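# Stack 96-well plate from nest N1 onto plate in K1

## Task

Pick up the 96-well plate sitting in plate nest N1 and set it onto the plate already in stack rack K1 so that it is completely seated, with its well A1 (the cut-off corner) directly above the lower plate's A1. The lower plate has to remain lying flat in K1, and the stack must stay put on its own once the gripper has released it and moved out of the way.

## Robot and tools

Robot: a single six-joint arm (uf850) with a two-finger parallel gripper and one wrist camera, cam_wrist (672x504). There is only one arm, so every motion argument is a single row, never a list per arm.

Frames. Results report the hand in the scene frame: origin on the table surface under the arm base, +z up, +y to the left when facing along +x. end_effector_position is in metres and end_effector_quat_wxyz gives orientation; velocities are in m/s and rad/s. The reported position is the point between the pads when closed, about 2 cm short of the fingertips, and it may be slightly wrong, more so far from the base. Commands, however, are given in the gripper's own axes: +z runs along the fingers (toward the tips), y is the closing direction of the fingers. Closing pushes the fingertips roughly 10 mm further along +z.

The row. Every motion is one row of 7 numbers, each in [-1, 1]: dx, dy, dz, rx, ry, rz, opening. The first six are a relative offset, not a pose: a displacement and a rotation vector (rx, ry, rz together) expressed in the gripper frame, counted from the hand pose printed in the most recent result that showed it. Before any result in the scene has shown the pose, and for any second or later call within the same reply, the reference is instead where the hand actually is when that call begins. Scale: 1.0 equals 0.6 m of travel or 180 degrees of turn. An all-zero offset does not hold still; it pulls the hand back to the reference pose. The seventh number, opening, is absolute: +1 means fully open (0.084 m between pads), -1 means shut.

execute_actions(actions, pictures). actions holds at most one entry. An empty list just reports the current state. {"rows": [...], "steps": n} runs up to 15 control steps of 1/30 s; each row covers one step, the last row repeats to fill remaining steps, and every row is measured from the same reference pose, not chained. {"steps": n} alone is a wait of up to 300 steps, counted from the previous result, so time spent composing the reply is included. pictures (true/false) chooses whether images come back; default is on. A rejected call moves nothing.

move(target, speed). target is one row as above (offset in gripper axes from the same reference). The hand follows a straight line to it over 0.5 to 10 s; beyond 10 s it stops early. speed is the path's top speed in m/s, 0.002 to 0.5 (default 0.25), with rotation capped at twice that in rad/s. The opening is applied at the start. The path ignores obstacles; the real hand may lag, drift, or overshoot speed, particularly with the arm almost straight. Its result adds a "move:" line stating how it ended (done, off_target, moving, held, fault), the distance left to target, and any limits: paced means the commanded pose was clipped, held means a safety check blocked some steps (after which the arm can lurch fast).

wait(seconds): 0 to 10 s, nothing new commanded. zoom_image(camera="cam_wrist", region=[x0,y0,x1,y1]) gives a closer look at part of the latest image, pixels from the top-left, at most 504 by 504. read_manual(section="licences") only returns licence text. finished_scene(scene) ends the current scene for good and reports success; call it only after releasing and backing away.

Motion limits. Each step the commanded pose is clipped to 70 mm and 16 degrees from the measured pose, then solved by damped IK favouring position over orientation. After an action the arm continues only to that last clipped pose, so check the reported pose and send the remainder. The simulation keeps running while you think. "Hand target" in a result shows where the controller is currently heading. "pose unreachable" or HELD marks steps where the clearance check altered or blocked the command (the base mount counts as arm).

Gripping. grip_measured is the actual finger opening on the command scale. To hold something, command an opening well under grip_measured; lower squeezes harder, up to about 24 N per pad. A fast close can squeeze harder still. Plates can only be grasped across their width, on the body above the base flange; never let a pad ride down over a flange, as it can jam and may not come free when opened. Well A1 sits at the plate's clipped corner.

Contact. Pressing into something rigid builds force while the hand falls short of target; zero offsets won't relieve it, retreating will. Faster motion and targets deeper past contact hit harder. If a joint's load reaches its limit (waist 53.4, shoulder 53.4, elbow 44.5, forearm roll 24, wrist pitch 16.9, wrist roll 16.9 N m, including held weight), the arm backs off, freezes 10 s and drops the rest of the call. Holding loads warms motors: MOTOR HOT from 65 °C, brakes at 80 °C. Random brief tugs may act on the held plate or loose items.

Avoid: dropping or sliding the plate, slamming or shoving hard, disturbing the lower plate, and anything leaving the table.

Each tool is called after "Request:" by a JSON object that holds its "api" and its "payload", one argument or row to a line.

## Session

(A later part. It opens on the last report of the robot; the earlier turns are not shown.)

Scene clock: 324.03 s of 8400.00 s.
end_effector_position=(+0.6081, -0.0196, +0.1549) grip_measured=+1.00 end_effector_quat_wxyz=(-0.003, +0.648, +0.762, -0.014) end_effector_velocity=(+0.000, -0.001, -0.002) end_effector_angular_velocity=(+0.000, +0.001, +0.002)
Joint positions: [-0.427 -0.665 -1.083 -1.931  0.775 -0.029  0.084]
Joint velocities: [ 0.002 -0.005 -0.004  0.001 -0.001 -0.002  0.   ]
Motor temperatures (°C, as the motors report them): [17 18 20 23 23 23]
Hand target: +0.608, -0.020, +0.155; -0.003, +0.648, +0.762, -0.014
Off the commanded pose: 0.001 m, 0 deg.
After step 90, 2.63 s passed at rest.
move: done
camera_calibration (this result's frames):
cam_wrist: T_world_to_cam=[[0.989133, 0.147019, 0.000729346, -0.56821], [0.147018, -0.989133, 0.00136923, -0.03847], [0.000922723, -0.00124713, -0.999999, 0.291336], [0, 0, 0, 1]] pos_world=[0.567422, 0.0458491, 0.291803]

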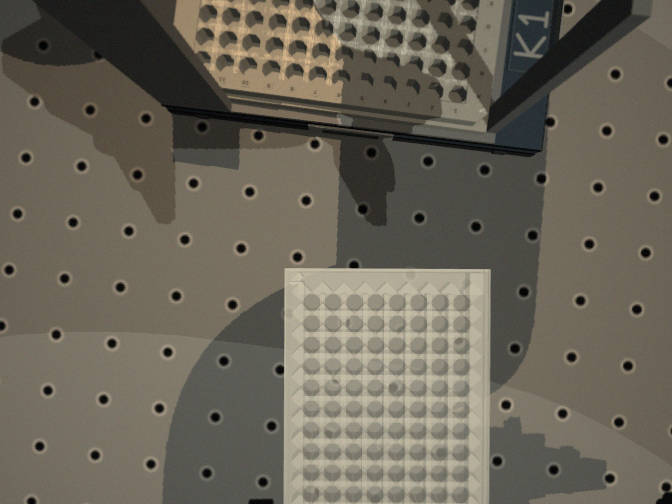

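Request:
{"api": "move", "payload": {
  "target": [0,-0.012,0.18,0,0,0,1],
  "speed": 0.06
}}

Request:
{"api": "move", "payload": {
  "target": [0,0,0.028,0,0,0,1],
  "speed": 0.015
}}

Scene clock: 328.40 s of 8400.00 s.
end_effector_position=(+0.5988, -0.0227, +0.0476) grip_measured=+1.00 end_effector_quat_wxyz=(-0.003, +0.648, +0.762, -0.014) end_effector_velocity=(+0.000, -0.000, -0.002) end_effector_angular_velocity=(-0.001, -0.002, -0.002)
Joint positions: [-0.305 -0.841 -1.13  -1.69   0.703 -0.199  0.084]
Joint velocities: [ 0.002 -0.004 -0.002  0.007 -0.001 -0.003  0.   ]
Motor temperatures (°C, as the motors report them): [17 18 20 23 23 23]
Hand target: +0.599, -0.023, +0.047; -0.003, +0.648, +0.762, -0.014
Off the commanded pose: 0.001 m, 0 deg.
move: done
camera_calibration (this result's frames):
cam_wrist: T_world_to_cam=[[0.98913, 0.147041, 0.000755384, -0.558415], [0.14704, -0.989129, 0.00152466, -0.0400539], [0.000971361, -0.00139702, -0.999999, 0.184007], [0, 0, 0, 1]] pos_world=[0.558056, 0.0427487, 0.18449]

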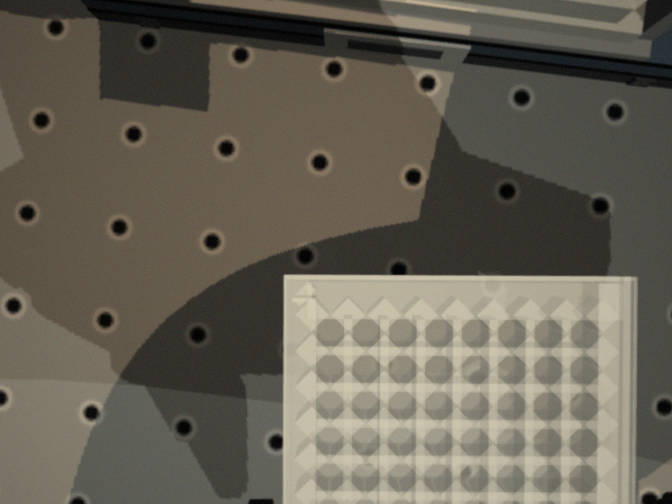

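Scene clock: 329.73 s of 8400.00 s.
end_effector_position=(+0.5989, -0.0232, +0.0329) grip_measured=+1.00 end_effector_quat_wxyz=(-0.003, +0.648, +0.762, -0.013) end_effector_velocity=(+0.001, -0.001, -0.001) end_effector_angular_velocity=(+0.003, -0.004, -0.003)
Joint positions: [-0.289 -0.868 -1.145 -1.658  0.698 -0.219  0.084]
Joint velocities: [-0.002 -0.005 -0.003  0.006  0.004 -0.003  0.   ]
Motor temperatures (°C, as the motors report them): [17 18 20 23 23 23]
Hand target: +0.598, -0.023, +0.031; -0.003, +0.648, +0.762, -0.014
Off the commanded pose: 0.002 m, 0 deg.
move: done
camera_calibration (this result's frames):
cam_wrist: T_world_to_cam=[[0.989199, 0.146556, 0.00244437, -0.558582], [0.146554, -0.989202, 0.000978967, -0.0402422], [0.00256145, -0.000610162, -0.999997, 0.168351], [0, 0, 0, 1]] pos_world=[0.558015, 0.0421584, 0.169756]

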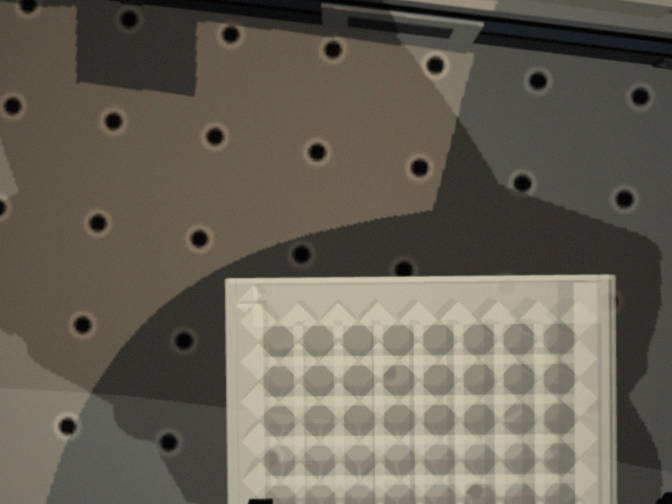

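Request:
{"api": "move", "payload": {
  "target": [0,0,-0.04,0,0,0,1],
  "speed": 0.03
}}

Request:
{"api": "move", "payload": {
  "target": [0,-0.016,0,0,0,0,1],
  "speed": 0.03
}}

Request:
{"api": "move", "payload": {
  "target": [0,0,0.042,0,0,0,1],
  "speed": 0.015
}}

Scene clock: 334.20 s of 8400.00 s.
end_effector_position=(+0.5993, -0.0228, +0.0566) grip_measured=+1.00 end_effector_quat_wxyz=(-0.003, +0.648, +0.762, -0.013) end_effector_velocity=(-0.001, +0.000, +0.002) end_effector_angular_velocity=(+0.000, +0.001, -0.002)
Joint positions: [-0.316 -0.826 -1.123 -1.707  0.708 -0.189  0.084]
Joint velocities: [-0.002  0.003  0.002 -0.004  0.001  0.004 -0.   ]
Motor temperatures (°C, as the motors report them): [17 18 20 23 23 23]
Hand target: +0.599, -0.023, +0.057; -0.003, +0.648, +0.762, -0.013
Off the commanded pose: 0.000 m, 0 deg.
After step 90, 0.33 s passed at rest.
move: done
camera_calibration (this result's frames):
cam_wrist: T_world_to_cam=[[0.989202, 0.14654, 0.00243331, -0.559138], [0.146539, -0.989204, 0.000962265, -0.0399191], [0.00254805, -0.000595301, -0.999997, 0.192069], [0, 0, 0, 1]] pos_world=[0.558461, 0.0425626, 0.193467]

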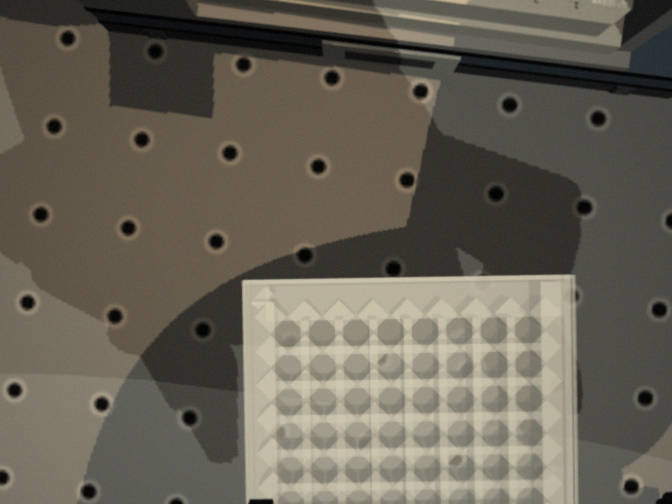

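Scene clock: 334.97 s of 8400.00 s.
end_effector_position=(+0.5901, -0.0243, +0.0568) grip_measured=+1.00 end_effector_quat_wxyz=(-0.003, +0.648, +0.762, -0.013) end_effector_velocity=(-0.002, -0.000, -0.000) end_effector_angular_velocity=(+0.000, +0.000, +0.001)
Joint positions: [-0.321 -0.821 -1.099 -1.69   0.707 -0.219  0.084]
Joint velocities: [-0.001  0.001  0.005  0.004 -0.    -0.007 -0.   ]
Motor temperatures (°C, as the motors report them): [17 18 20 23 23 23]
Hand target: +0.590, -0.024, +0.057; -0.003, +0.648, +0.762, -0.013
Off the commanded pose: 0.000 m, 0 deg.
move: done
camera_calibration (this result's frames):
cam_wrist: T_world_to_cam=[[0.989201, 0.146544, 0.00239981, -0.549738], [0.146542, -0.989204, 0.00096525, -0.0400721], [0.00251535, -0.000603154, -0.999997, 0.192331], [0, 0, 0, 1]] pos_world=[0.54919, 0.0410373, 0.193688]

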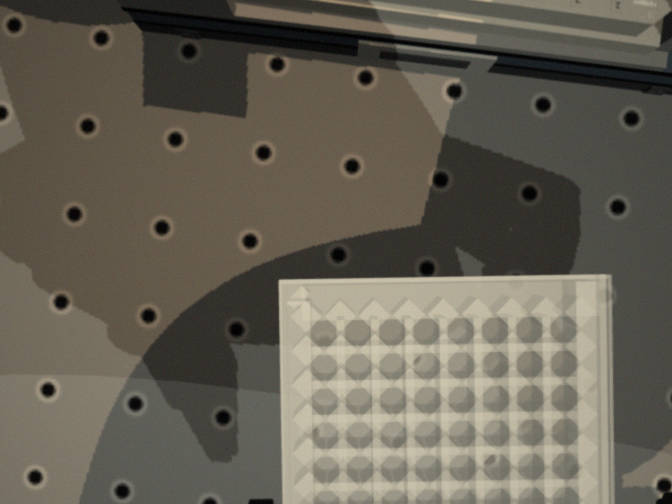

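Scene clock: 336.87 s of 8400.00 s.
end_effector_position=(+0.5897, -0.0249, +0.0326) grip_measured=+1.00 end_effector_quat_wxyz=(-0.002, +0.648, +0.762, -0.013) end_effector_velocity=(-0.001, -0.000, -0.003) end_effector_angular_velocity=(+0.001, +0.002, -0.001)
Joint positions: [-0.293 -0.865 -1.122 -1.637  0.697 -0.251  0.084]
Joint velocities: [ 0.003 -0.006 -0.002  0.005 -0.    -0.003  0.   ]
Motor temperatures (°C, as the motors report them): [17 18 20 23 23 23]
Hand target: +0.590, -0.025, +0.032; -0.003, +0.648, +0.762, -0.013
Off the commanded pose: 0.001 m, 0 deg.
move: done
camera_calibration (this result's frames):
cam_wrist: T_world_to_cam=[[0.989215, 0.146439, 0.00293314, -0.5493], [0.146437, -0.989219, 0.00117026, -0.0405536], [0.00307289, -0.000728116, -0.999995, 0.167798], [0, 0, 0, 1]] pos_world=[0.548799, 0.0404449, 0.169456]

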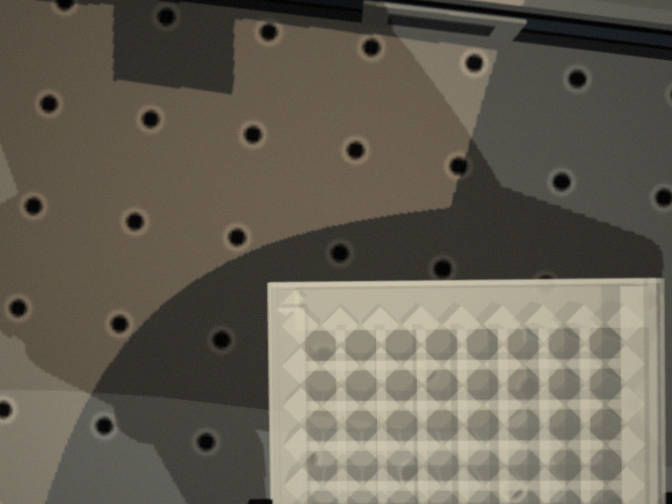

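Request:
{"api": "move", "payload": {
  "target": [0,0,0,0,0,0,0.4]
}}

Request:
{"api": "move", "payload": {
  "target": [0,0,-0.42,0,0,0,0.4],
  "speed": 0.1
}}

Scene clock: 339.17 s of 8400.00 s.
end_effector_position=(+0.5895, -0.0249, +0.0324) grip_measured=+0.97 end_effector_quat_wxyz=(-0.003, +0.648, +0.762, -0.013) end_effector_velocity=(+0.000, -0.000, +0.000) end_effector_angular_velocity=(+0.000, -0.000, -0.001)
Joint positions: [-0.293 -0.866 -1.122 -1.637  0.697 -0.251  0.083]
Joint velocities: [-0.001 -0.    -0.    -0.     0.001  0.001 -0.   ]
Motor temperatures (°C, as the motors report them): [17 18 20 23 23 23]
Hand target: +0.590, -0.025, +0.033; -0.002, +0.648, +0.762, -0.013
Off the commanded pose: 0.000 m, 0 deg.
move: done
camera_calibration (this result's frames):
cam_wrist: T_world_to_cam=[[0.989233, 0.146329, 0.00253793, -0.549093], [0.146326, -0.989236, 0.00111251, -0.0404427], [0.0026734, -0.00072917, -0.999996, 0.167799], [0, 0, 0, 1]] pos_world=[0.54865, 0.0404631, 0.169237]

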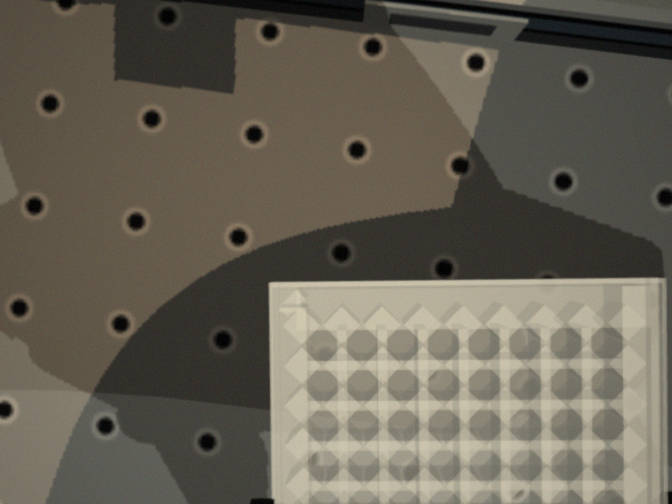

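Scene clock: 342.13 s of 8400.00 s.
end_effector_position=(+0.5945, -0.0205, +0.2835) grip_measured=+0.96 end_effector_quat_wxyz=(-0.003, +0.648, +0.762, -0.013) end_effector_velocity=(+0.000, +0.000, +0.003) end_effector_angular_velocity=(+0.001, -0.001, -0.001)
Joint positions: [-0.597 -0.48  -1.049 -2.165  0.916  0.099  0.082]
Joint velocities: [-0.003  0.003 -0.001 -0.003  0.004  0.003 -0.   ]
Motor temperatures (°C, as the motors report them): [17 18 20 23 23 23]
Hand target: +0.595, -0.021, +0.284; -0.003, +0.648, +0.762, -0.013
Off the commanded pose: 0.001 m, 0 deg.
move: done
camera_calibration (this result's frames):
cam_wrist: T_world_to_cam=[[0.989232, 0.146331, 0.00253032, -0.555326], [0.146329, -0.989236, 0.000765139, -0.0370148], [0.00261505, -0.00038664, -0.999997, 0.418916], [0, 0, 0, 1]] pos_world=[0.553668, 0.0448068, 0.420348]

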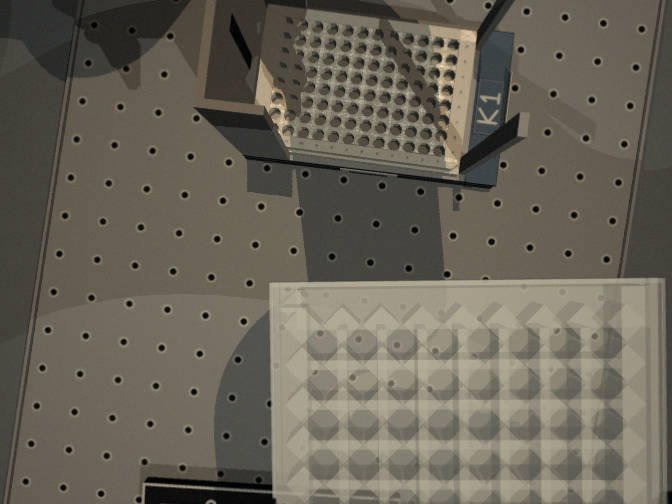

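Request:
{"api": "move", "payload": {
  "target": [0,0,0.416,0,0,0,0.4],
  "speed": 0.08
}}

Request:
{"api": "move", "payload": {
  "target": [0,0,0,0,0,0,1]
}}

Request:
{"api": "move", "payload": {
  "target": [-0.15,0,-0.3,0,0,0,1],
  "speed": 0.12
}}

Scene clock: 350.20 s of 8400.00 s.
end_effector_position=(+0.5896, -0.0248, +0.0347) grip_measured=+0.96 end_effector_quat_wxyz=(-0.003, +0.648, +0.762, -0.013) end_effector_velocity=(+0.000, +0.000, -0.002) end_effector_angular_velocity=(-0.000, -0.001, +0.000)
Joint positions: [-0.295 -0.861 -1.119 -1.642  0.698 -0.248  0.082]
Joint velocities: [ 0.002 -0.003 -0.002  0.005 -0.001 -0.003 -0.   ]
Motor temperatures (°C, as the motors report them): [17 18 20 23 23 23]
Hand target: +0.589, -0.025, +0.034; -0.003, +0.648, +0.762, -0.013
Off the commanded pose: 0.001 m, 0 deg.
After step 90, 1.50 s passed at rest.
move: done
camera_calibration (this result's frames):
cam_wrist: T_world_to_cam=[[0.989238, 0.146293, 0.00251153, -0.549125], [0.146291, -0.989241, 0.00105469, -0.0403539], [0.00263881, -0.000675926, -0.999996, 0.17015], [0, 0, 0, 1]] pos_world=[0.54867, 0.0405286, 0.171571]

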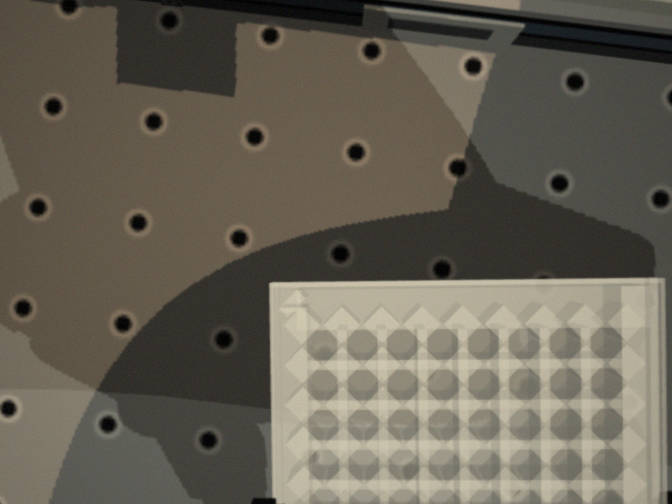

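Scene clock: 350.70 s of 8400.00 s.
end_effector_position=(+0.5896, -0.0248, +0.0347) grip_measured=+1.00 end_effector_quat_wxyz=(-0.003, +0.648, +0.762, -0.013) end_effector_velocity=(-0.000, -0.000, -0.000) end_effector_angular_velocity=(+0.000, +0.001, -0.001)
Joint positions: [-0.295 -0.861 -1.119 -1.642  0.698 -0.248  0.084]
Joint velocities: [-0.    -0.001  0.     0.     0.     0.     0.   ]
Motor temperatures (°C, as the motors report them): [17 18 20 23 23 23]
Hand target: +0.590, -0.025, +0.035; -0.003, +0.648, +0.762, -0.013
Off the commanded pose: 0.000 m, 0 deg.
move: done
camera_calibration (this result's frames):
cam_wrist: T_world_to_cam=[[0.989238, 0.146295, 0.00252118, -0.54913], [0.146293, -0.989241, 0.00105241, -0.0403547], [0.00264802, -0.000672257, -0.999996, 0.170148], [0, 0, 0, 1]] pos_world=[0.548673, 0.0405289, 0.171575]

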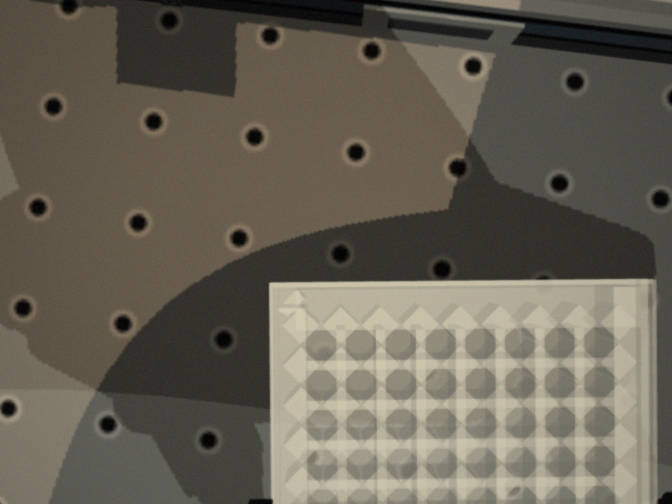

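Scene clock: 352.87 s of 8400.00 s.
end_effector_position=(+0.6079, -0.1102, +0.2153) grip_measured=+1.00 end_effector_quat_wxyz=(-0.003, +0.648, +0.762, -0.013) end_effector_velocity=(+0.001, -0.001, +0.002) end_effector_angular_velocity=(+0.001, -0.000, +0.000)
Joint positions: [-0.605 -0.756 -1.215 -2.094  0.861 -0.023  0.084]
Joint velocities: [-0.003  0.    -0.003 -0.004  0.004  0.002  0.   ]
Motor temperatures (°C, as the motors report them): [17 18 20 23 23 23]
Hand target: +0.608, -0.110, +0.216; -0.003, +0.648, +0.762, -0.013
Off the commanded pose: 0.001 m, 0 deg.
move: done
camera_calibration (this result's frames):
cam_wrist: T_world_to_cam=[[0.989231, 0.146342, 0.00254949, -0.555257], [0.14634, -0.989234, 0.000770194, -0.127696], [0.00263476, -0.000388807, -0.999996, 0.350642], [0, 0, 0, 1]] pos_world=[0.56704, -0.0449282, 0.352155]

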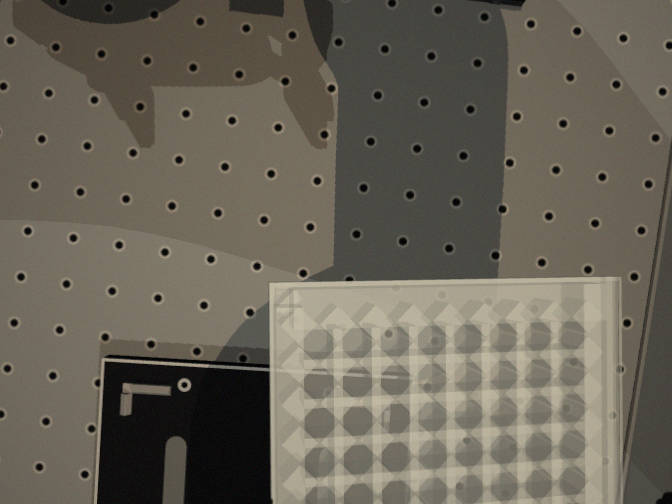

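Request:
{"api": "move", "payload": {
  "target": [0,0,0,0,0,0,0.4]
}}

Request:
{"api": "move", "payload": {
  "target": [0.1,0,0.29,0,0,0,0.4],
  "speed": 0.08
}}

Request:
{"api": "move", "payload": {
  "target": [0,0,0,0,0,0,1]
}}

Request:
{"api": "move", "payload": {
  "target": [0,0,0.012,0,0,0,1],
  "speed": 0.01
}}

Request:
{"api": "move", "payload": {
  "target": [0,0,-0.1,0,0,0,1],
  "speed": 0.03
}}

Scene clock: 357.67 s of 8400.00 s.
end_effector_position=(+0.6079, -0.1102, +0.2153) grip_measured=+0.39 end_effector_quat_wxyz=(-0.003, +0.648, +0.762, -0.013) end_effector_velocity=(-0.000, +0.000, -0.000) end_effector_angular_velocity=(+0.001, +0.001, +0.000)
Joint positions: [-0.605 -0.756 -1.215 -2.095  0.861 -0.023  0.061]
Joint velocities: [ 0.001 -0.     0.     0.     0.001 -0.     0.   ]
Motor temperatures (°C, as the motors report them): [17 18 20 23 23 23]
Hand target: +0.608, -0.110, +0.215; -0.003, +0.648, +0.762, -0.013
Off the commanded pose: 0.000 m, 0 deg.
After step 90, 1.10 s passed at rest.
move: done
camera_calibration (this result's frames):
cam_wrist: T_world_to_cam=[[0.989231, 0.146342, 0.0025516, -0.555259], [0.146341, -0.989234, 0.000773682, -0.127702], [0.00263735, -0.000391947, -0.999996, 0.350648], [0, 0, 0, 1]] pos_world=[0.567042, -0.0449322, 0.352163]

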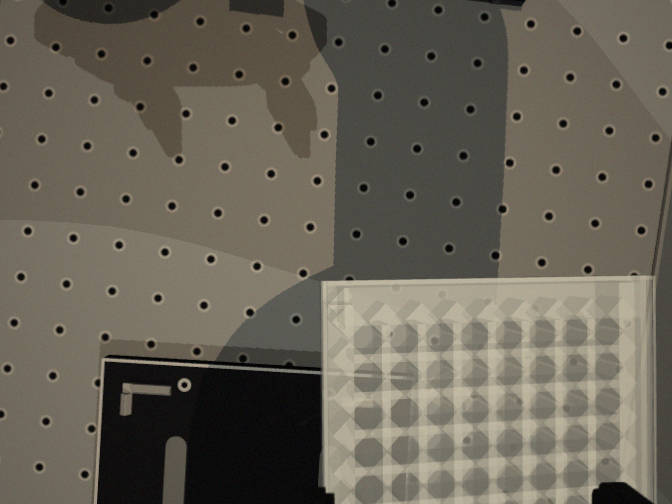

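Scene clock: 360.63 s of 8400.00 s.
end_effector_position=(+0.5984, -0.0555, +0.0462) grip_measured=+0.51 end_effector_quat_wxyz=(+0.002, +0.648, +0.761, -0.011) end_effector_velocity=(-0.001, -0.000, -0.000) end_effector_angular_velocity=(-0.002, +0.001, -0.000)
Joint positions: [-0.347 -0.897 -1.169 -1.692  0.711 -0.239  0.065]
Joint velocities: [ 0.     0.     0.001  0.    -0.003 -0.    -0.   ]
Motor temperatures (°C, as the motors report them): [17 18 20 23 23 23]
Hand target: +0.595, -0.054, +0.041; -0.003, +0.648, +0.762, -0.013
Off the commanded pose: 0.007 m, 1 deg.
move: off_target
camera_calibration (this result's frames):
cam_wrist: T_world_to_cam=[[0.98922, 0.145997, 0.0113512, -0.553824], [0.145948, -0.989279, 0.00505285, -0.0720247], [0.0119672, -0.0033417, -0.999923, 0.175823], [0, 0, 0, 1]] pos_world=[0.556262, 0.0101915, 0.18246]

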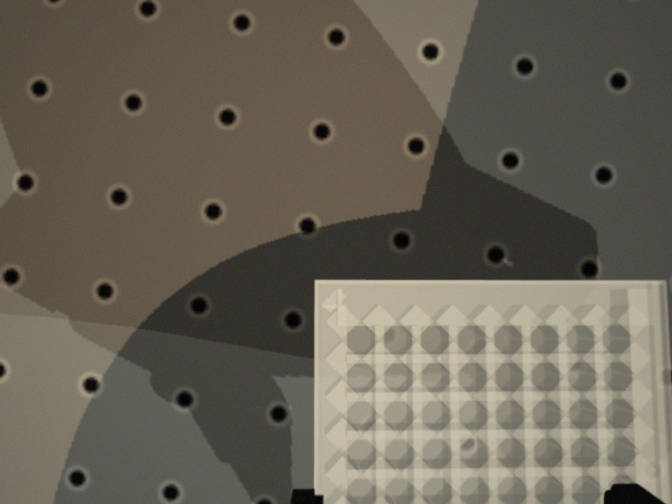

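Scene clock: 361.23 s of 8400.00 s.
end_effector_position=(+0.5981, -0.0556, +0.0460) grip_measured=+1.00 end_effector_quat_wxyz=(+0.002, +0.648, +0.761, -0.011) end_effector_velocity=(+0.002, +0.001, +0.002) end_effector_angular_velocity=(+0.002, -0.004, +0.003)
Joint positions: [-0.347 -0.898 -1.169 -1.692  0.71  -0.239  0.084]
Joint velocities: [-0.001  0.003 -0.001 -0.     0.003 -0.001 -0.   ]
Motor temperatures (°C, as the motors report them): [17 18 20 23 23 23]
Hand target: +0.598, -0.056, +0.046; +0.002, +0.648, +0.761, -0.011
Off the commanded pose: 0.000 m, 0 deg.
move: done
camera_calibration (this result's frames):
cam_wrist: T_world_to_cam=[[0.989249, 0.14584, 0.0108499, -0.553549], [0.14579, -0.989302, 0.00526112, -0.0719791], [0.0115011, -0.00362275, -0.999927, 0.175894], [0, 0, 0, 1]] pos_world=[0.556068, 0.0101578, 0.182266]

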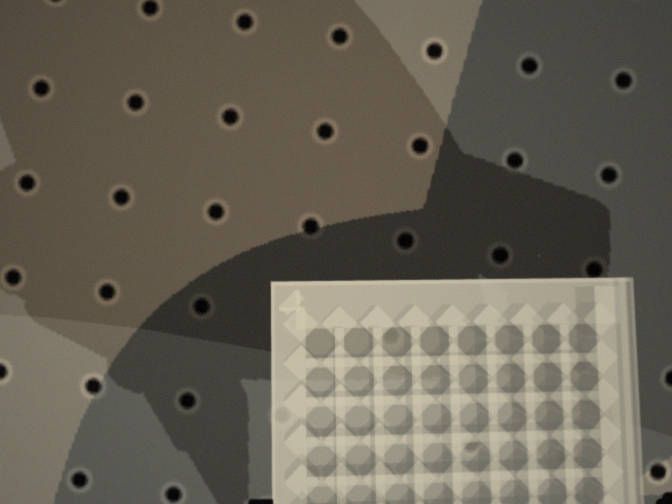

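Scene clock: 362.17 s of 8400.00 s.
end_effector_position=(+0.5981, -0.0559, +0.0392) grip_measured=+1.00 end_effector_quat_wxyz=(+0.002, +0.648, +0.761, -0.011) end_effector_velocity=(+0.001, -0.000, -0.002) end_effector_angular_velocity=(-0.002, -0.001, +0.000)
Joint positions: [-0.339 -0.91  -1.176 -1.678  0.707 -0.248  0.084]
Joint velocities: [ 0.003 -0.003 -0.002  0.006 -0.002 -0.003  0.   ]
Motor temperatures (°C, as the motors report them): [17 18 20 23 23 23]
Hand target: +0.598, -0.056, +0.039; +0.002, +0.648, +0.761, -0.011
Off the commanded pose: 0.000 m, 0 deg.
move: done
camera_calibration (this result's frames):
cam_wrist: T_world_to_cam=[[0.989248, 0.145835, 0.010954, -0.553423], [0.145781, -0.989301, 0.00560625, -0.0722229], [0.0116544, -0.00394909, -0.999924, 0.168954], [0, 0, 0, 1]] pos_world=[0.556032, 0.00992543, 0.175409]

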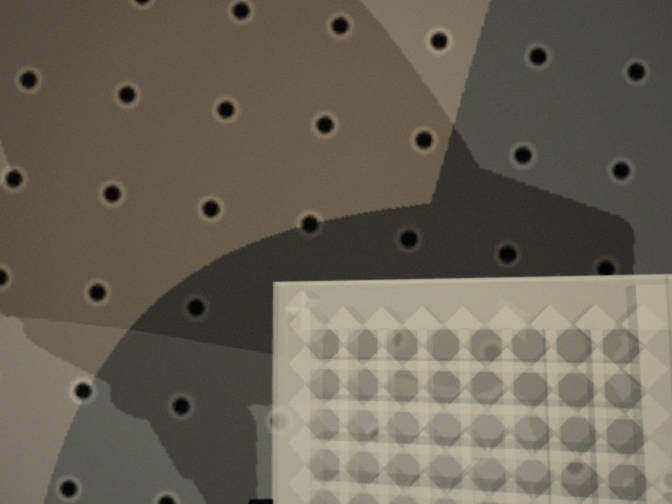

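Scene clock: 364.50 s of 8400.00 s.
end_effector_position=(+0.5987, -0.0547, +0.0988) grip_measured=+1.00 end_effector_quat_wxyz=(+0.002, +0.648, +0.761, -0.011) end_effector_velocity=(+0.000, -0.000, +0.002) end_effector_angular_velocity=(-0.001, -0.000, -0.000)
Joint positions: [-0.408 -0.807 -1.127 -1.801  0.736 -0.172  0.084]
Joint velocities: [-0.003  0.004  0.002 -0.005  0.001  0.003  0.   ]
Motor temperatures (°C, as the motors report them): [17 18 20 23 23 23]
Hand target: +0.599, -0.055, +0.099; +0.002, +0.648, +0.761, -0.011
Off the commanded pose: 0.000 m, 0 deg.
move: done
camera_calibration (this result's frames):
cam_wrist: T_world_to_cam=[[0.98925, 0.145824, 0.0109468, -0.554861], [0.145771, -0.989303, 0.00553589, -0.0714087], [0.0116369, -0.00388066, -0.999925, 0.228607], [0, 0, 0, 1]] pos_world=[0.556645, 0.0111546, 0.23506]

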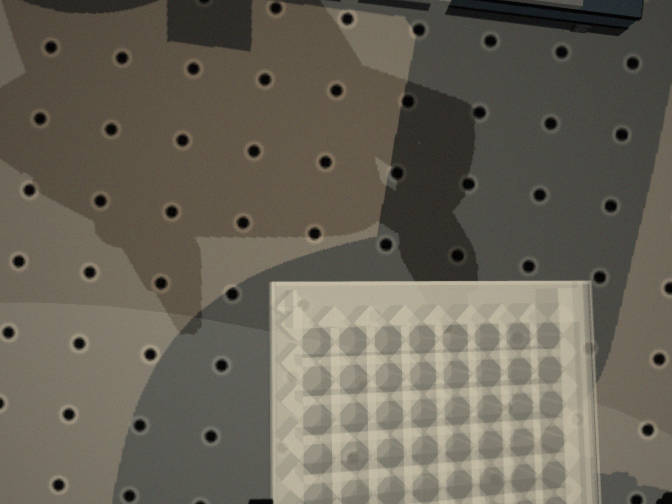

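Request:
{"api": "move", "payload": {
  "target": [0,0,0.1,0,0,0,1],
  "speed": 0.04
}}

Request:
{"api": "move", "payload": {
  "target": [0,-0.04,-0.01,0,0,0,1],
  "speed": 0.03
}}

Request:
{"api": "move", "payload": {
  "target": [0,0,-0.1,0,0,0,1],
  "speed": 0.03
}}

Scene clock: 370.33 s of 8400.00 s.
end_effector_position=(+0.5981, -0.0560, +0.0394) grip_measured=+1.00 end_effector_quat_wxyz=(+0.002, +0.648, +0.761, -0.011) end_effector_velocity=(+0.000, -0.001, -0.003) end_effector_angular_velocity=(-0.002, -0.001, +0.001)
Joint positions: [-0.339 -0.91  -1.176 -1.678  0.707 -0.247  0.084]
Joint velocities: [ 0.003 -0.005 -0.004  0.006 -0.003 -0.005  0.   ]
Motor temperatures (°C, as the motors report them): [17 18 20 23 23 23]
Hand target: +0.598, -0.056, +0.039; +0.002, +0.648, +0.761, -0.011
Off the commanded pose: 0.001 m, 0 deg.
After step 90, 1.00 s passed at rest.
move: done
camera_calibration (this result's frames):
cam_wrist: T_world_to_cam=[[0.989255, 0.145783, 0.0110719, -0.553458], [0.145726, -0.989308, 0.00579137, -0.0722892], [0.0117978, -0.00411567, -0.999922, 0.169108], [0, 0, 0, 1]] pos_world=[0.55605, 0.00986446, 0.175641]

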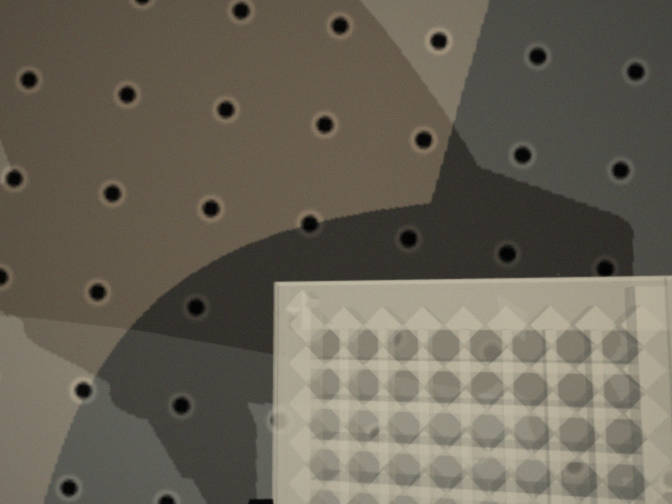

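Scene clock: 371.50 s of 8400.00 s.
end_effector_position=(+0.5747, -0.0597, +0.0457) grip_measured=+1.00 end_effector_quat_wxyz=(+0.002, +0.648, +0.761, -0.011) end_effector_velocity=(-0.002, -0.001, +0.001) end_effector_angular_velocity=(-0.002, -0.001, -0.000)
Joint positions: [-0.359 -0.89  -1.112 -1.646  0.708 -0.316  0.084]
Joint velocities: [-0.002  0.002  0.005  0.004 -0.002 -0.006  0.   ]
Motor temperatures (°C, as the motors report them): [17 18 20 23 23 23]
Hand target: +0.575, -0.060, +0.046; +0.002, +0.648, +0.761, -0.011
Off the commanded pose: 0.000 m, 0 deg.
move: done
camera_calibration (this result's frames):
cam_wrist: T_world_to_cam=[[0.989251, 0.145809, 0.0110374, -0.529825], [0.145752, -0.989304, 0.00578369, -0.0725983], [0.0117627, -0.00411279, -0.999922, 0.175673], [0, 0, 0, 1]] pos_world=[0.532645, 0.00615393, 0.181928]

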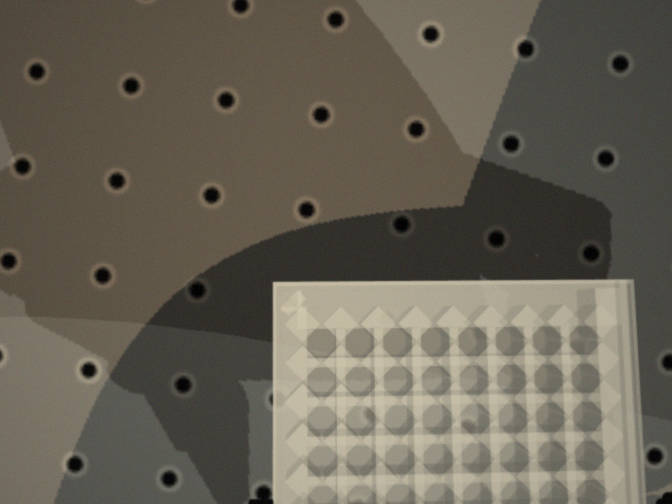

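Scene clock: 373.83 s of 8400.00 s.
end_effector_position=(+0.5753, -0.0584, +0.1053) grip_measured=+1.00 end_effector_quat_wxyz=(+0.002, +0.648, +0.761, -0.011) end_effector_velocity=(-0.000, +0.000, +0.002) end_effector_angular_velocity=(+0.001, +0.001, -0.000)
Joint positions: [-0.431 -0.785 -1.065 -1.777  0.734 -0.234  0.084]
Joint velocities: [-0.002  0.004  0.001 -0.005  0.002  0.004 -0.   ]
Motor temperatures (°C, as the motors report them): [17 18 20 23 23 23]
Hand target: +0.575, -0.058, +0.106; +0.002, +0.648, +0.761, -0.011
Off the commanded pose: 0.000 m, 0 deg.
move: done
camera_calibration (this result's frames):
cam_wrist: T_world_to_cam=[[0.989253, 0.145798, 0.0110359, -0.531267], [0.145742, -0.989306, 0.00571236, -0.0717829], [0.0117507, -0.00404257, -0.999923, 0.235318], [0, 0, 0, 1]] pos_world=[0.533254, 0.0073938, 0.241573]

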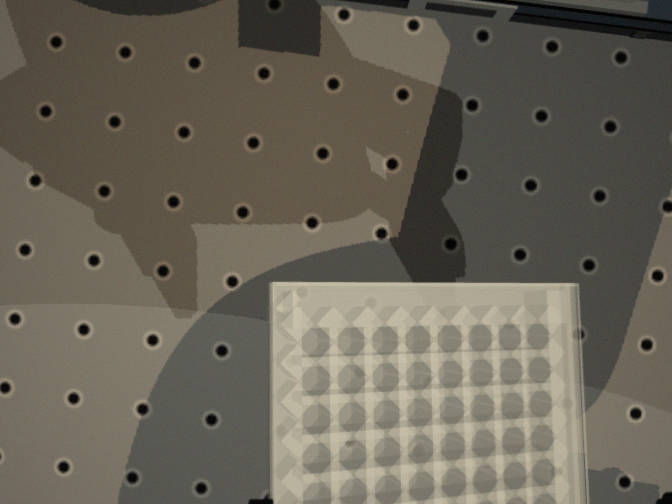

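Request:
{"api": "move", "payload": {
  "target": [0,0,0.112,0,0,0,1],
  "speed": 0.04
}}

Request:
{"api": "move", "payload": {
  "target": [0,0,0,0,0,0,-1]
}}

Request:
{"api": "move", "payload": {
  "target": [0,0,-0.1,0,0,0,-1],
  "speed": 0.03
}}

Scene clock: 379.80 s of 8400.00 s.
end_effector_position=(+0.5747, -0.0599, +0.0385) grip_measured=+1.00 end_effector_quat_wxyz=(+0.002, +0.648, +0.761, -0.012) end_effector_velocity=(+0.000, +0.001, -0.002) end_effector_angular_velocity=(+0.001, -0.000, +0.001)
Joint positions: [-0.35  -0.903 -1.12  -1.63   0.706 -0.325  0.084]
Joint velocities: [ 0.004 -0.004 -0.003  0.005  0.    -0.003  0.   ]
Motor temperatures (°C, as the motors report them): [17 18 20 23 23 23]
Hand target: +0.575, -0.060, +0.038; +0.002, +0.648, +0.761, -0.011
Off the commanded pose: 0.000 m, 0 deg.
After step 90, 0.90 s passed at rest.
move: done
camera_calibration (this result's frames):
cam_wrist: T_world_to_cam=[[0.989248, 0.145834, 0.0110264, -0.529649], [0.145776, -0.9893, 0.00594594, -0.0727569], [0.0117756, -0.00427462, -0.999922, 0.168479], [0, 0, 0, 1]] pos_world=[0.532577, 0.00598284, 0.174739]

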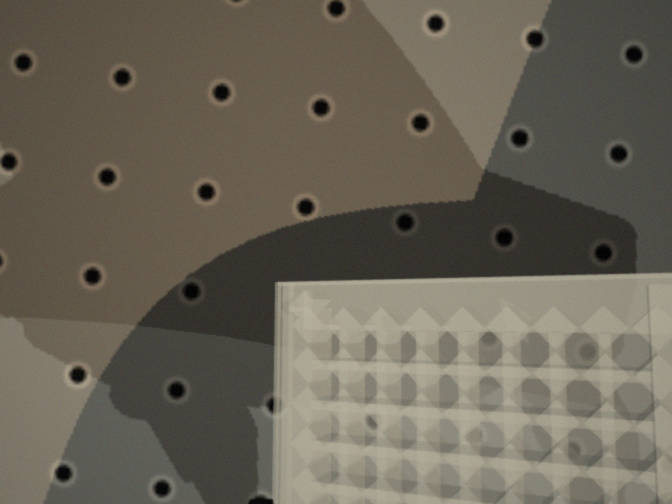

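Scene clock: 380.30 s of 8400.00 s.
end_effector_position=(+0.5750, -0.0600, +0.0390) grip_measured=+0.44 end_effector_quat_wxyz=(+0.002, +0.648, +0.761, -0.011) end_effector_velocity=(-0.000, -0.000, -0.001) end_effector_angular_velocity=(-0.000, +0.001, +0.001)
Joint positions: [-0.351 -0.903 -1.12  -1.631  0.706 -0.325  0.063]
Joint velocities: [ 0.001 -0.002 -0.001  0.001 -0.001 -0.001  0.001]
Motor temperatures (°C, as the motors report them): [17 18 20 23 23 23]
Hand target: +0.575, -0.060, +0.039; +0.002, +0.648, +0.761, -0.012
Off the commanded pose: 0.001 m, 0 deg.
move: done
camera_calibration (this result's frames):
cam_wrist: T_world_to_cam=[[0.989228, 0.145913, 0.0117258, -0.53], [0.145848, -0.989287, 0.00626053, -0.0729752], [0.0125136, -0.00448292, -0.999912, 0.168476], [0, 0, 0, 1]] pos_world=[0.532826, 0.0058958, 0.175132]

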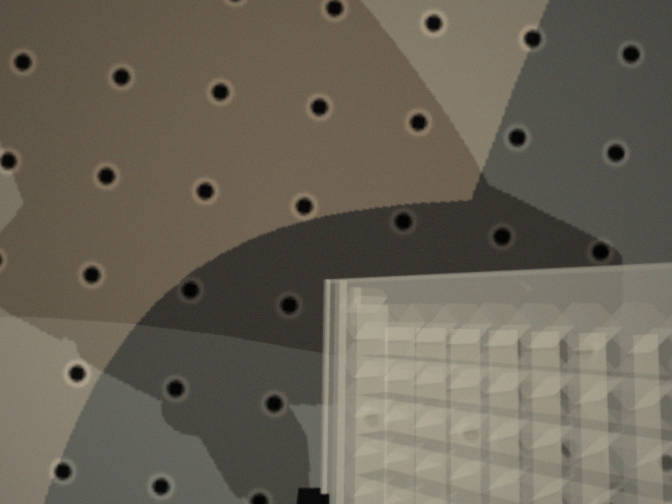

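Scene clock: 382.63 s of 8400.00 s.
end_effector_position=(+0.5756, -0.0587, +0.0986) grip_measured=-0.72 end_effector_quat_wxyz=(+0.002, +0.648, +0.761, -0.011) end_effector_velocity=(-0.001, -0.000, +0.002) end_effector_angular_velocity=(-0.001, +0.001, +0.000)
Joint positions: [-0.423 -0.797 -1.07  -1.761  0.73  -0.244  0.012]
Joint velocities: [-0.002  0.003  0.002 -0.006 -0.     0.003 -0.   ]
Motor temperatures (°C, as the motors report them): [17 18 20 23 23 23]
Hand target: +0.576, -0.059, +0.099; +0.002, +0.648, +0.761, -0.011
Off the commanded pose: 0.000 m, 0 deg.
move: done
camera_calibration (this result's frames):
cam_wrist: T_world_to_cam=[[0.98923, 0.145902, 0.0117235, -0.531439], [0.145837, -0.989289, 0.0061906, -0.0721602], [0.0125011, -0.00441421, -0.999912, 0.228122], [0, 0, 0, 1]] pos_world=[0.533387, 0.00715762, 0.234779]

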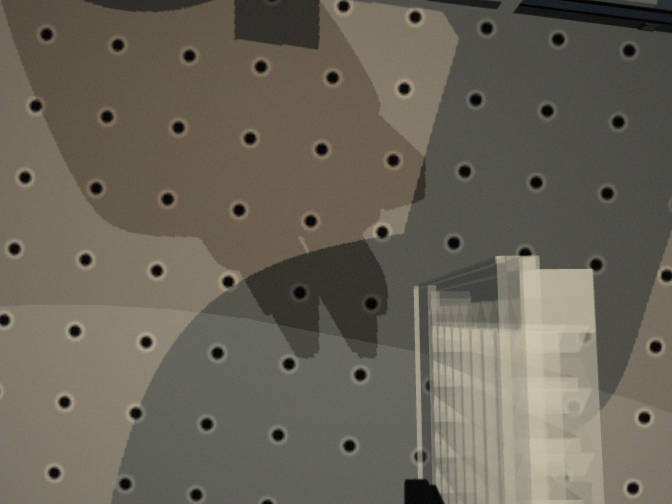

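Request:
{"api": "move", "payload": {
  "target": [-0.12,0,-0.2,0,0,0,-1],
  "speed": 0.05
}}

Request:
{"api": "zoom_image", "payload": {
  "camera": "cam_wrist",
  "region": [300,200,672,504]
}}

Scene clock: 388.33 s of 8400.00 s.
end_effector_position=(+0.5886, -0.1270, +0.2195) grip_measured=-0.72 end_effector_quat_wxyz=(+0.002, +0.648, +0.761, -0.011) end_effector_velocity=(+0.001, -0.001, +0.002) end_effector_angular_velocity=(-0.001, -0.000, +0.001)
Joint positions: [-0.641 -0.762 -1.185 -2.081  0.852 -0.082  0.012]
Joint velocities: [-0.004  0.    -0.003 -0.005  0.002  0.002  0.   ]
Motor temperatures (°C, as the motors report them): [17 18 20 23 23 23]
Hand target: +0.589, -0.127, +0.220; +0.002, +0.648, +0.761, -0.011
Off the commanded pose: 0.001 m, 0 deg.
move: done
camera_calibration (this result's frames):
cam_wrist: T_world_to_cam=[[0.989222, 0.145951, 0.0117759, -0.535789], [0.145888, -0.989283, 0.00602034, -0.142339], [0.0125284, -0.00423749, -0.999913, 0.348516], [0, 0, 0, 1]] pos_world=[0.546414, -0.0611374, 0.355652]

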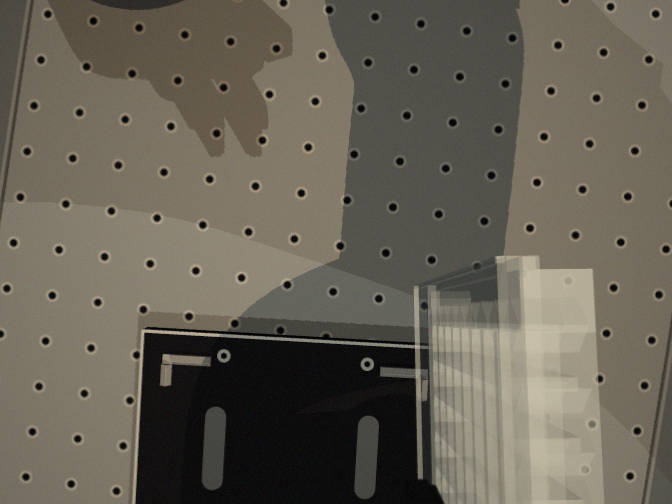

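Region (300, 200, 672, 504) of cam_wrist's 672x504 image, scaled by 1.355, with more detail than that image has; it fills the top 412 rows of this view, and the rest is white.

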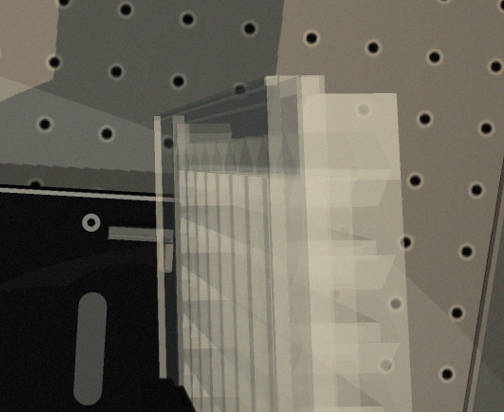

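Request:
{"api": "move", "payload": {
  "target": [0.12,0,0.19,0,0,0,-1],
  "speed": 0.05
}}

Request:
{"api": "move", "payload": {
  "target": [0,-0.09,0.09,0,0,0,-1],
  "speed": 0.02
}}

Request:
{"api": "move", "payload": {
  "target": [0,0,0,0,0,0,0]
}}

Request:
{"api": "move", "payload": {
  "target": [-0.12,0,-0.35,0,0,0,1],
  "speed": 0.08
}}

Scene clock: 396.17 s of 8400.00 s.
end_effector_position=(+0.5756, -0.0586, +0.1046) grip_measured=-0.72 end_effector_quat_wxyz=(+0.002, +0.648, +0.761, -0.011) end_effector_velocity=(+0.000, +0.001, -0.002) end_effector_angular_velocity=(-0.001, -0.001, +0.001)
Joint positions: [-0.43  -0.787 -1.066 -1.775  0.733 -0.235  0.012]
Joint velocities: [ 0.004  0.     0.002  0.007 -0.002 -0.004 -0.   ]
Motor temperatures (°C, as the motors report them): [17 18 20 23 23 23]
Hand target: +0.576, -0.058, +0.104; +0.002, +0.648, +0.761, -0.011
Off the commanded pose: 0.001 m, 0 deg.
After step 90, 1.77 s passed at rest.
move: done
camera_calibration (this result's frames):
cam_wrist: T_world_to_cam=[[0.989232, 0.14589, 0.0116982, -0.531579], [0.145825, -0.989291, 0.00618183, -0.072072], [0.0124748, -0.00440936, -0.999912, 0.234131], [0, 0, 0, 1]] pos_world=[0.533444, 0.00728413, 0.240774]

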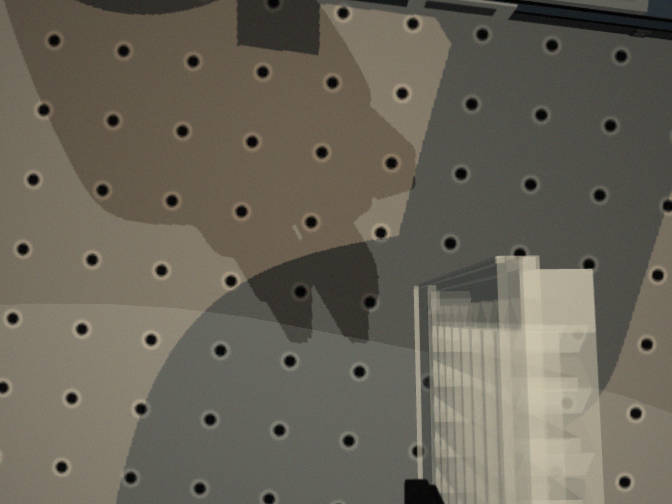

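Scene clock: 400.20 s of 8400.00 s.
end_effector_position=(+0.5251, -0.0683, +0.0534) grip_measured=-0.72 end_effector_quat_wxyz=(+0.004, +0.647, +0.762, -0.010) end_effector_velocity=(-0.003, +0.000, -0.003) end_effector_angular_velocity=(-0.008, +0.004, +0.005)
Joint positions: [-0.401 -0.869 -0.99  -1.56   0.713 -0.48   0.012]
Joint velocities: [ 0.006  0.     0.007  0.013 -0.009 -0.015  0.   ]
Motor temperatures (°C, as the motors report them): [17 18 20 23 23 23]
Hand target: +0.522, -0.068, +0.051; +0.002, +0.648, +0.761, -0.011
Off the commanded pose: 0.004 m, 0 deg.
move: off_target
camera_calibration (this result's frames):
cam_wrist: T_world_to_cam=[[0.988833, 0.148087, 0.0166963, -0.479433], [0.147987, -0.988964, 0.00706868, -0.0751595], [0.0175588, -0.00451892, -0.999836, 0.180872], [0, 0, 0, 1]] pos_world=[0.482026, -0.00251516, 0.189378]

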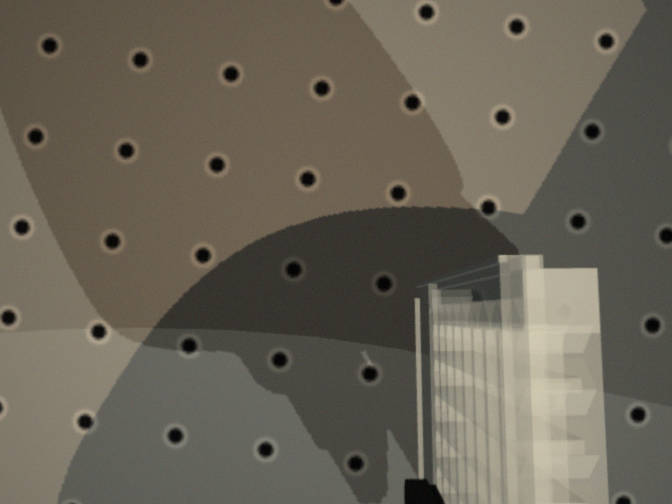

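Scene clock: 400.70 s of 8400.00 s.
end_effector_position=(+0.5249, -0.0684, +0.0534) grip_measured=-0.01 end_effector_quat_wxyz=(+0.004, +0.647, +0.762, -0.010) end_effector_velocity=(+0.001, +0.001, +0.000) end_effector_angular_velocity=(+0.003, -0.002, +0.000)
Joint positions: [-0.401 -0.869 -0.99  -1.56   0.712 -0.48   0.044]
Joint velocities: [-0.    -0.    -0.001  0.     0.004  0.     0.   ]
Motor temperatures (°C, as the motors report them): [17 18 20 23 23 23]
Hand target: +0.525, -0.068, +0.053; +0.004, +0.647, +0.762, -0.010
Off the commanded pose: 0.000 m, 0 deg.
move: done
camera_calibration (this result's frames):
cam_wrist: T_world_to_cam=[[0.988854, 0.147994, 0.0162806, -0.47925], [0.147889, -0.988975, 0.00750557, -0.075232], [0.0172119, -0.0050142, -0.999839, 0.18097], [0, 0, 0, 1]] pos_world=[0.481919, -0.00256884, 0.189308]

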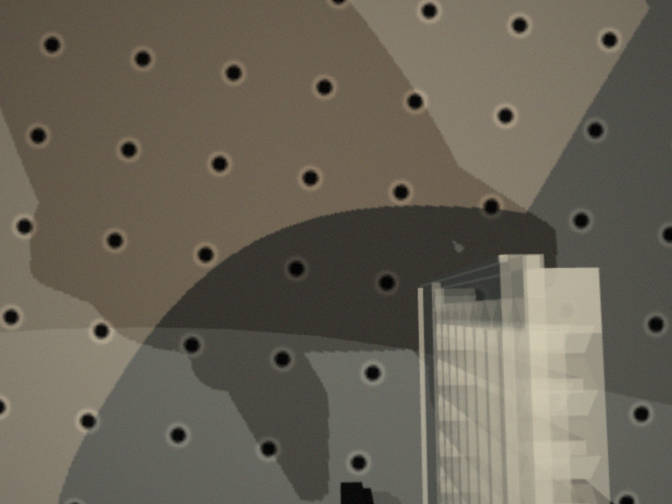

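Scene clock: 403.90 s of 8400.00 s.
end_effector_position=(+0.5380, -0.1347, +0.2640) grip_measured=+1.00 end_effector_quat_wxyz=(+0.004, +0.647, +0.762, -0.010) end_effector_velocity=(+0.000, -0.000, +0.003) end_effector_angular_velocity=(+0.001, +0.000, +0.001)
Joint positions: [-0.746 -0.682 -1.075 -2.13   0.871 -0.15   0.084]
Joint velocities: [-0.004  0.001 -0.003 -0.006  0.005  0.004  0.   ]
Motor temperatures (°C, as the motors report them): [17 18 20 23 23 23]
Hand target: +0.538, -0.135, +0.264; +0.004, +0.647, +0.762, -0.010
Off the commanded pose: 0.001 m, 0 deg.
move: done
camera_calibration (this result's frames):
cam_wrist: T_world_to_cam=[[0.988848, 0.148027, 0.0163576, -0.485849], [0.147926, -0.988972, 0.00720234, -0.144205], [0.0172434, -0.0047023, -0.99984, 0.391069], [0, 0, 0, 1]] pos_world=[0.495019, -0.068857, 0.399992]

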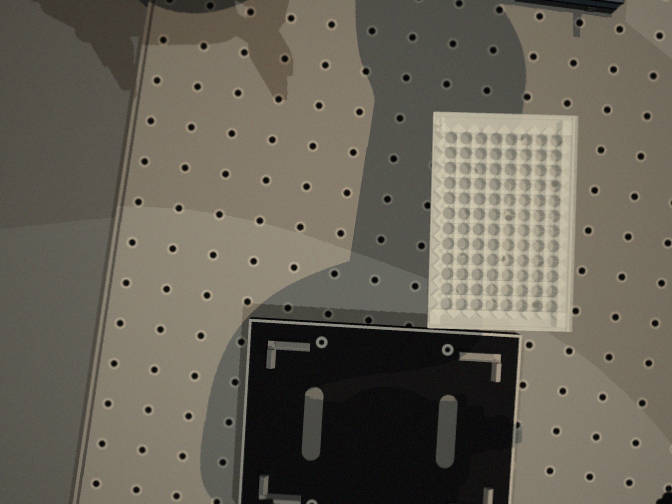

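Free and flat. Zoom.

Request:
{"api": "zoom_image", "payload": {
  "camera": "cam_wrist",
  "region": [400,90,620,350]
}}

Region (400, 90, 620, 350) of cam_wrist's 672x504 image, scaled by 1.938, with more detail than that image has; it fills the left 426 columns of this view, and the rest is white.

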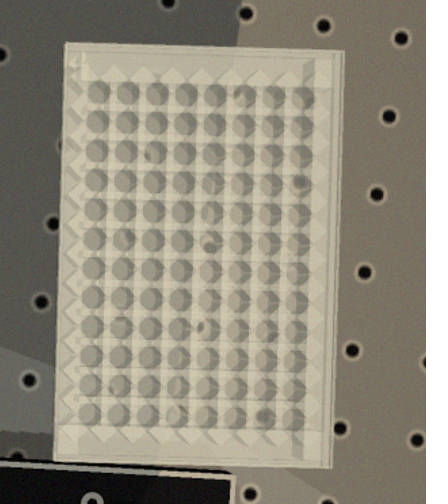

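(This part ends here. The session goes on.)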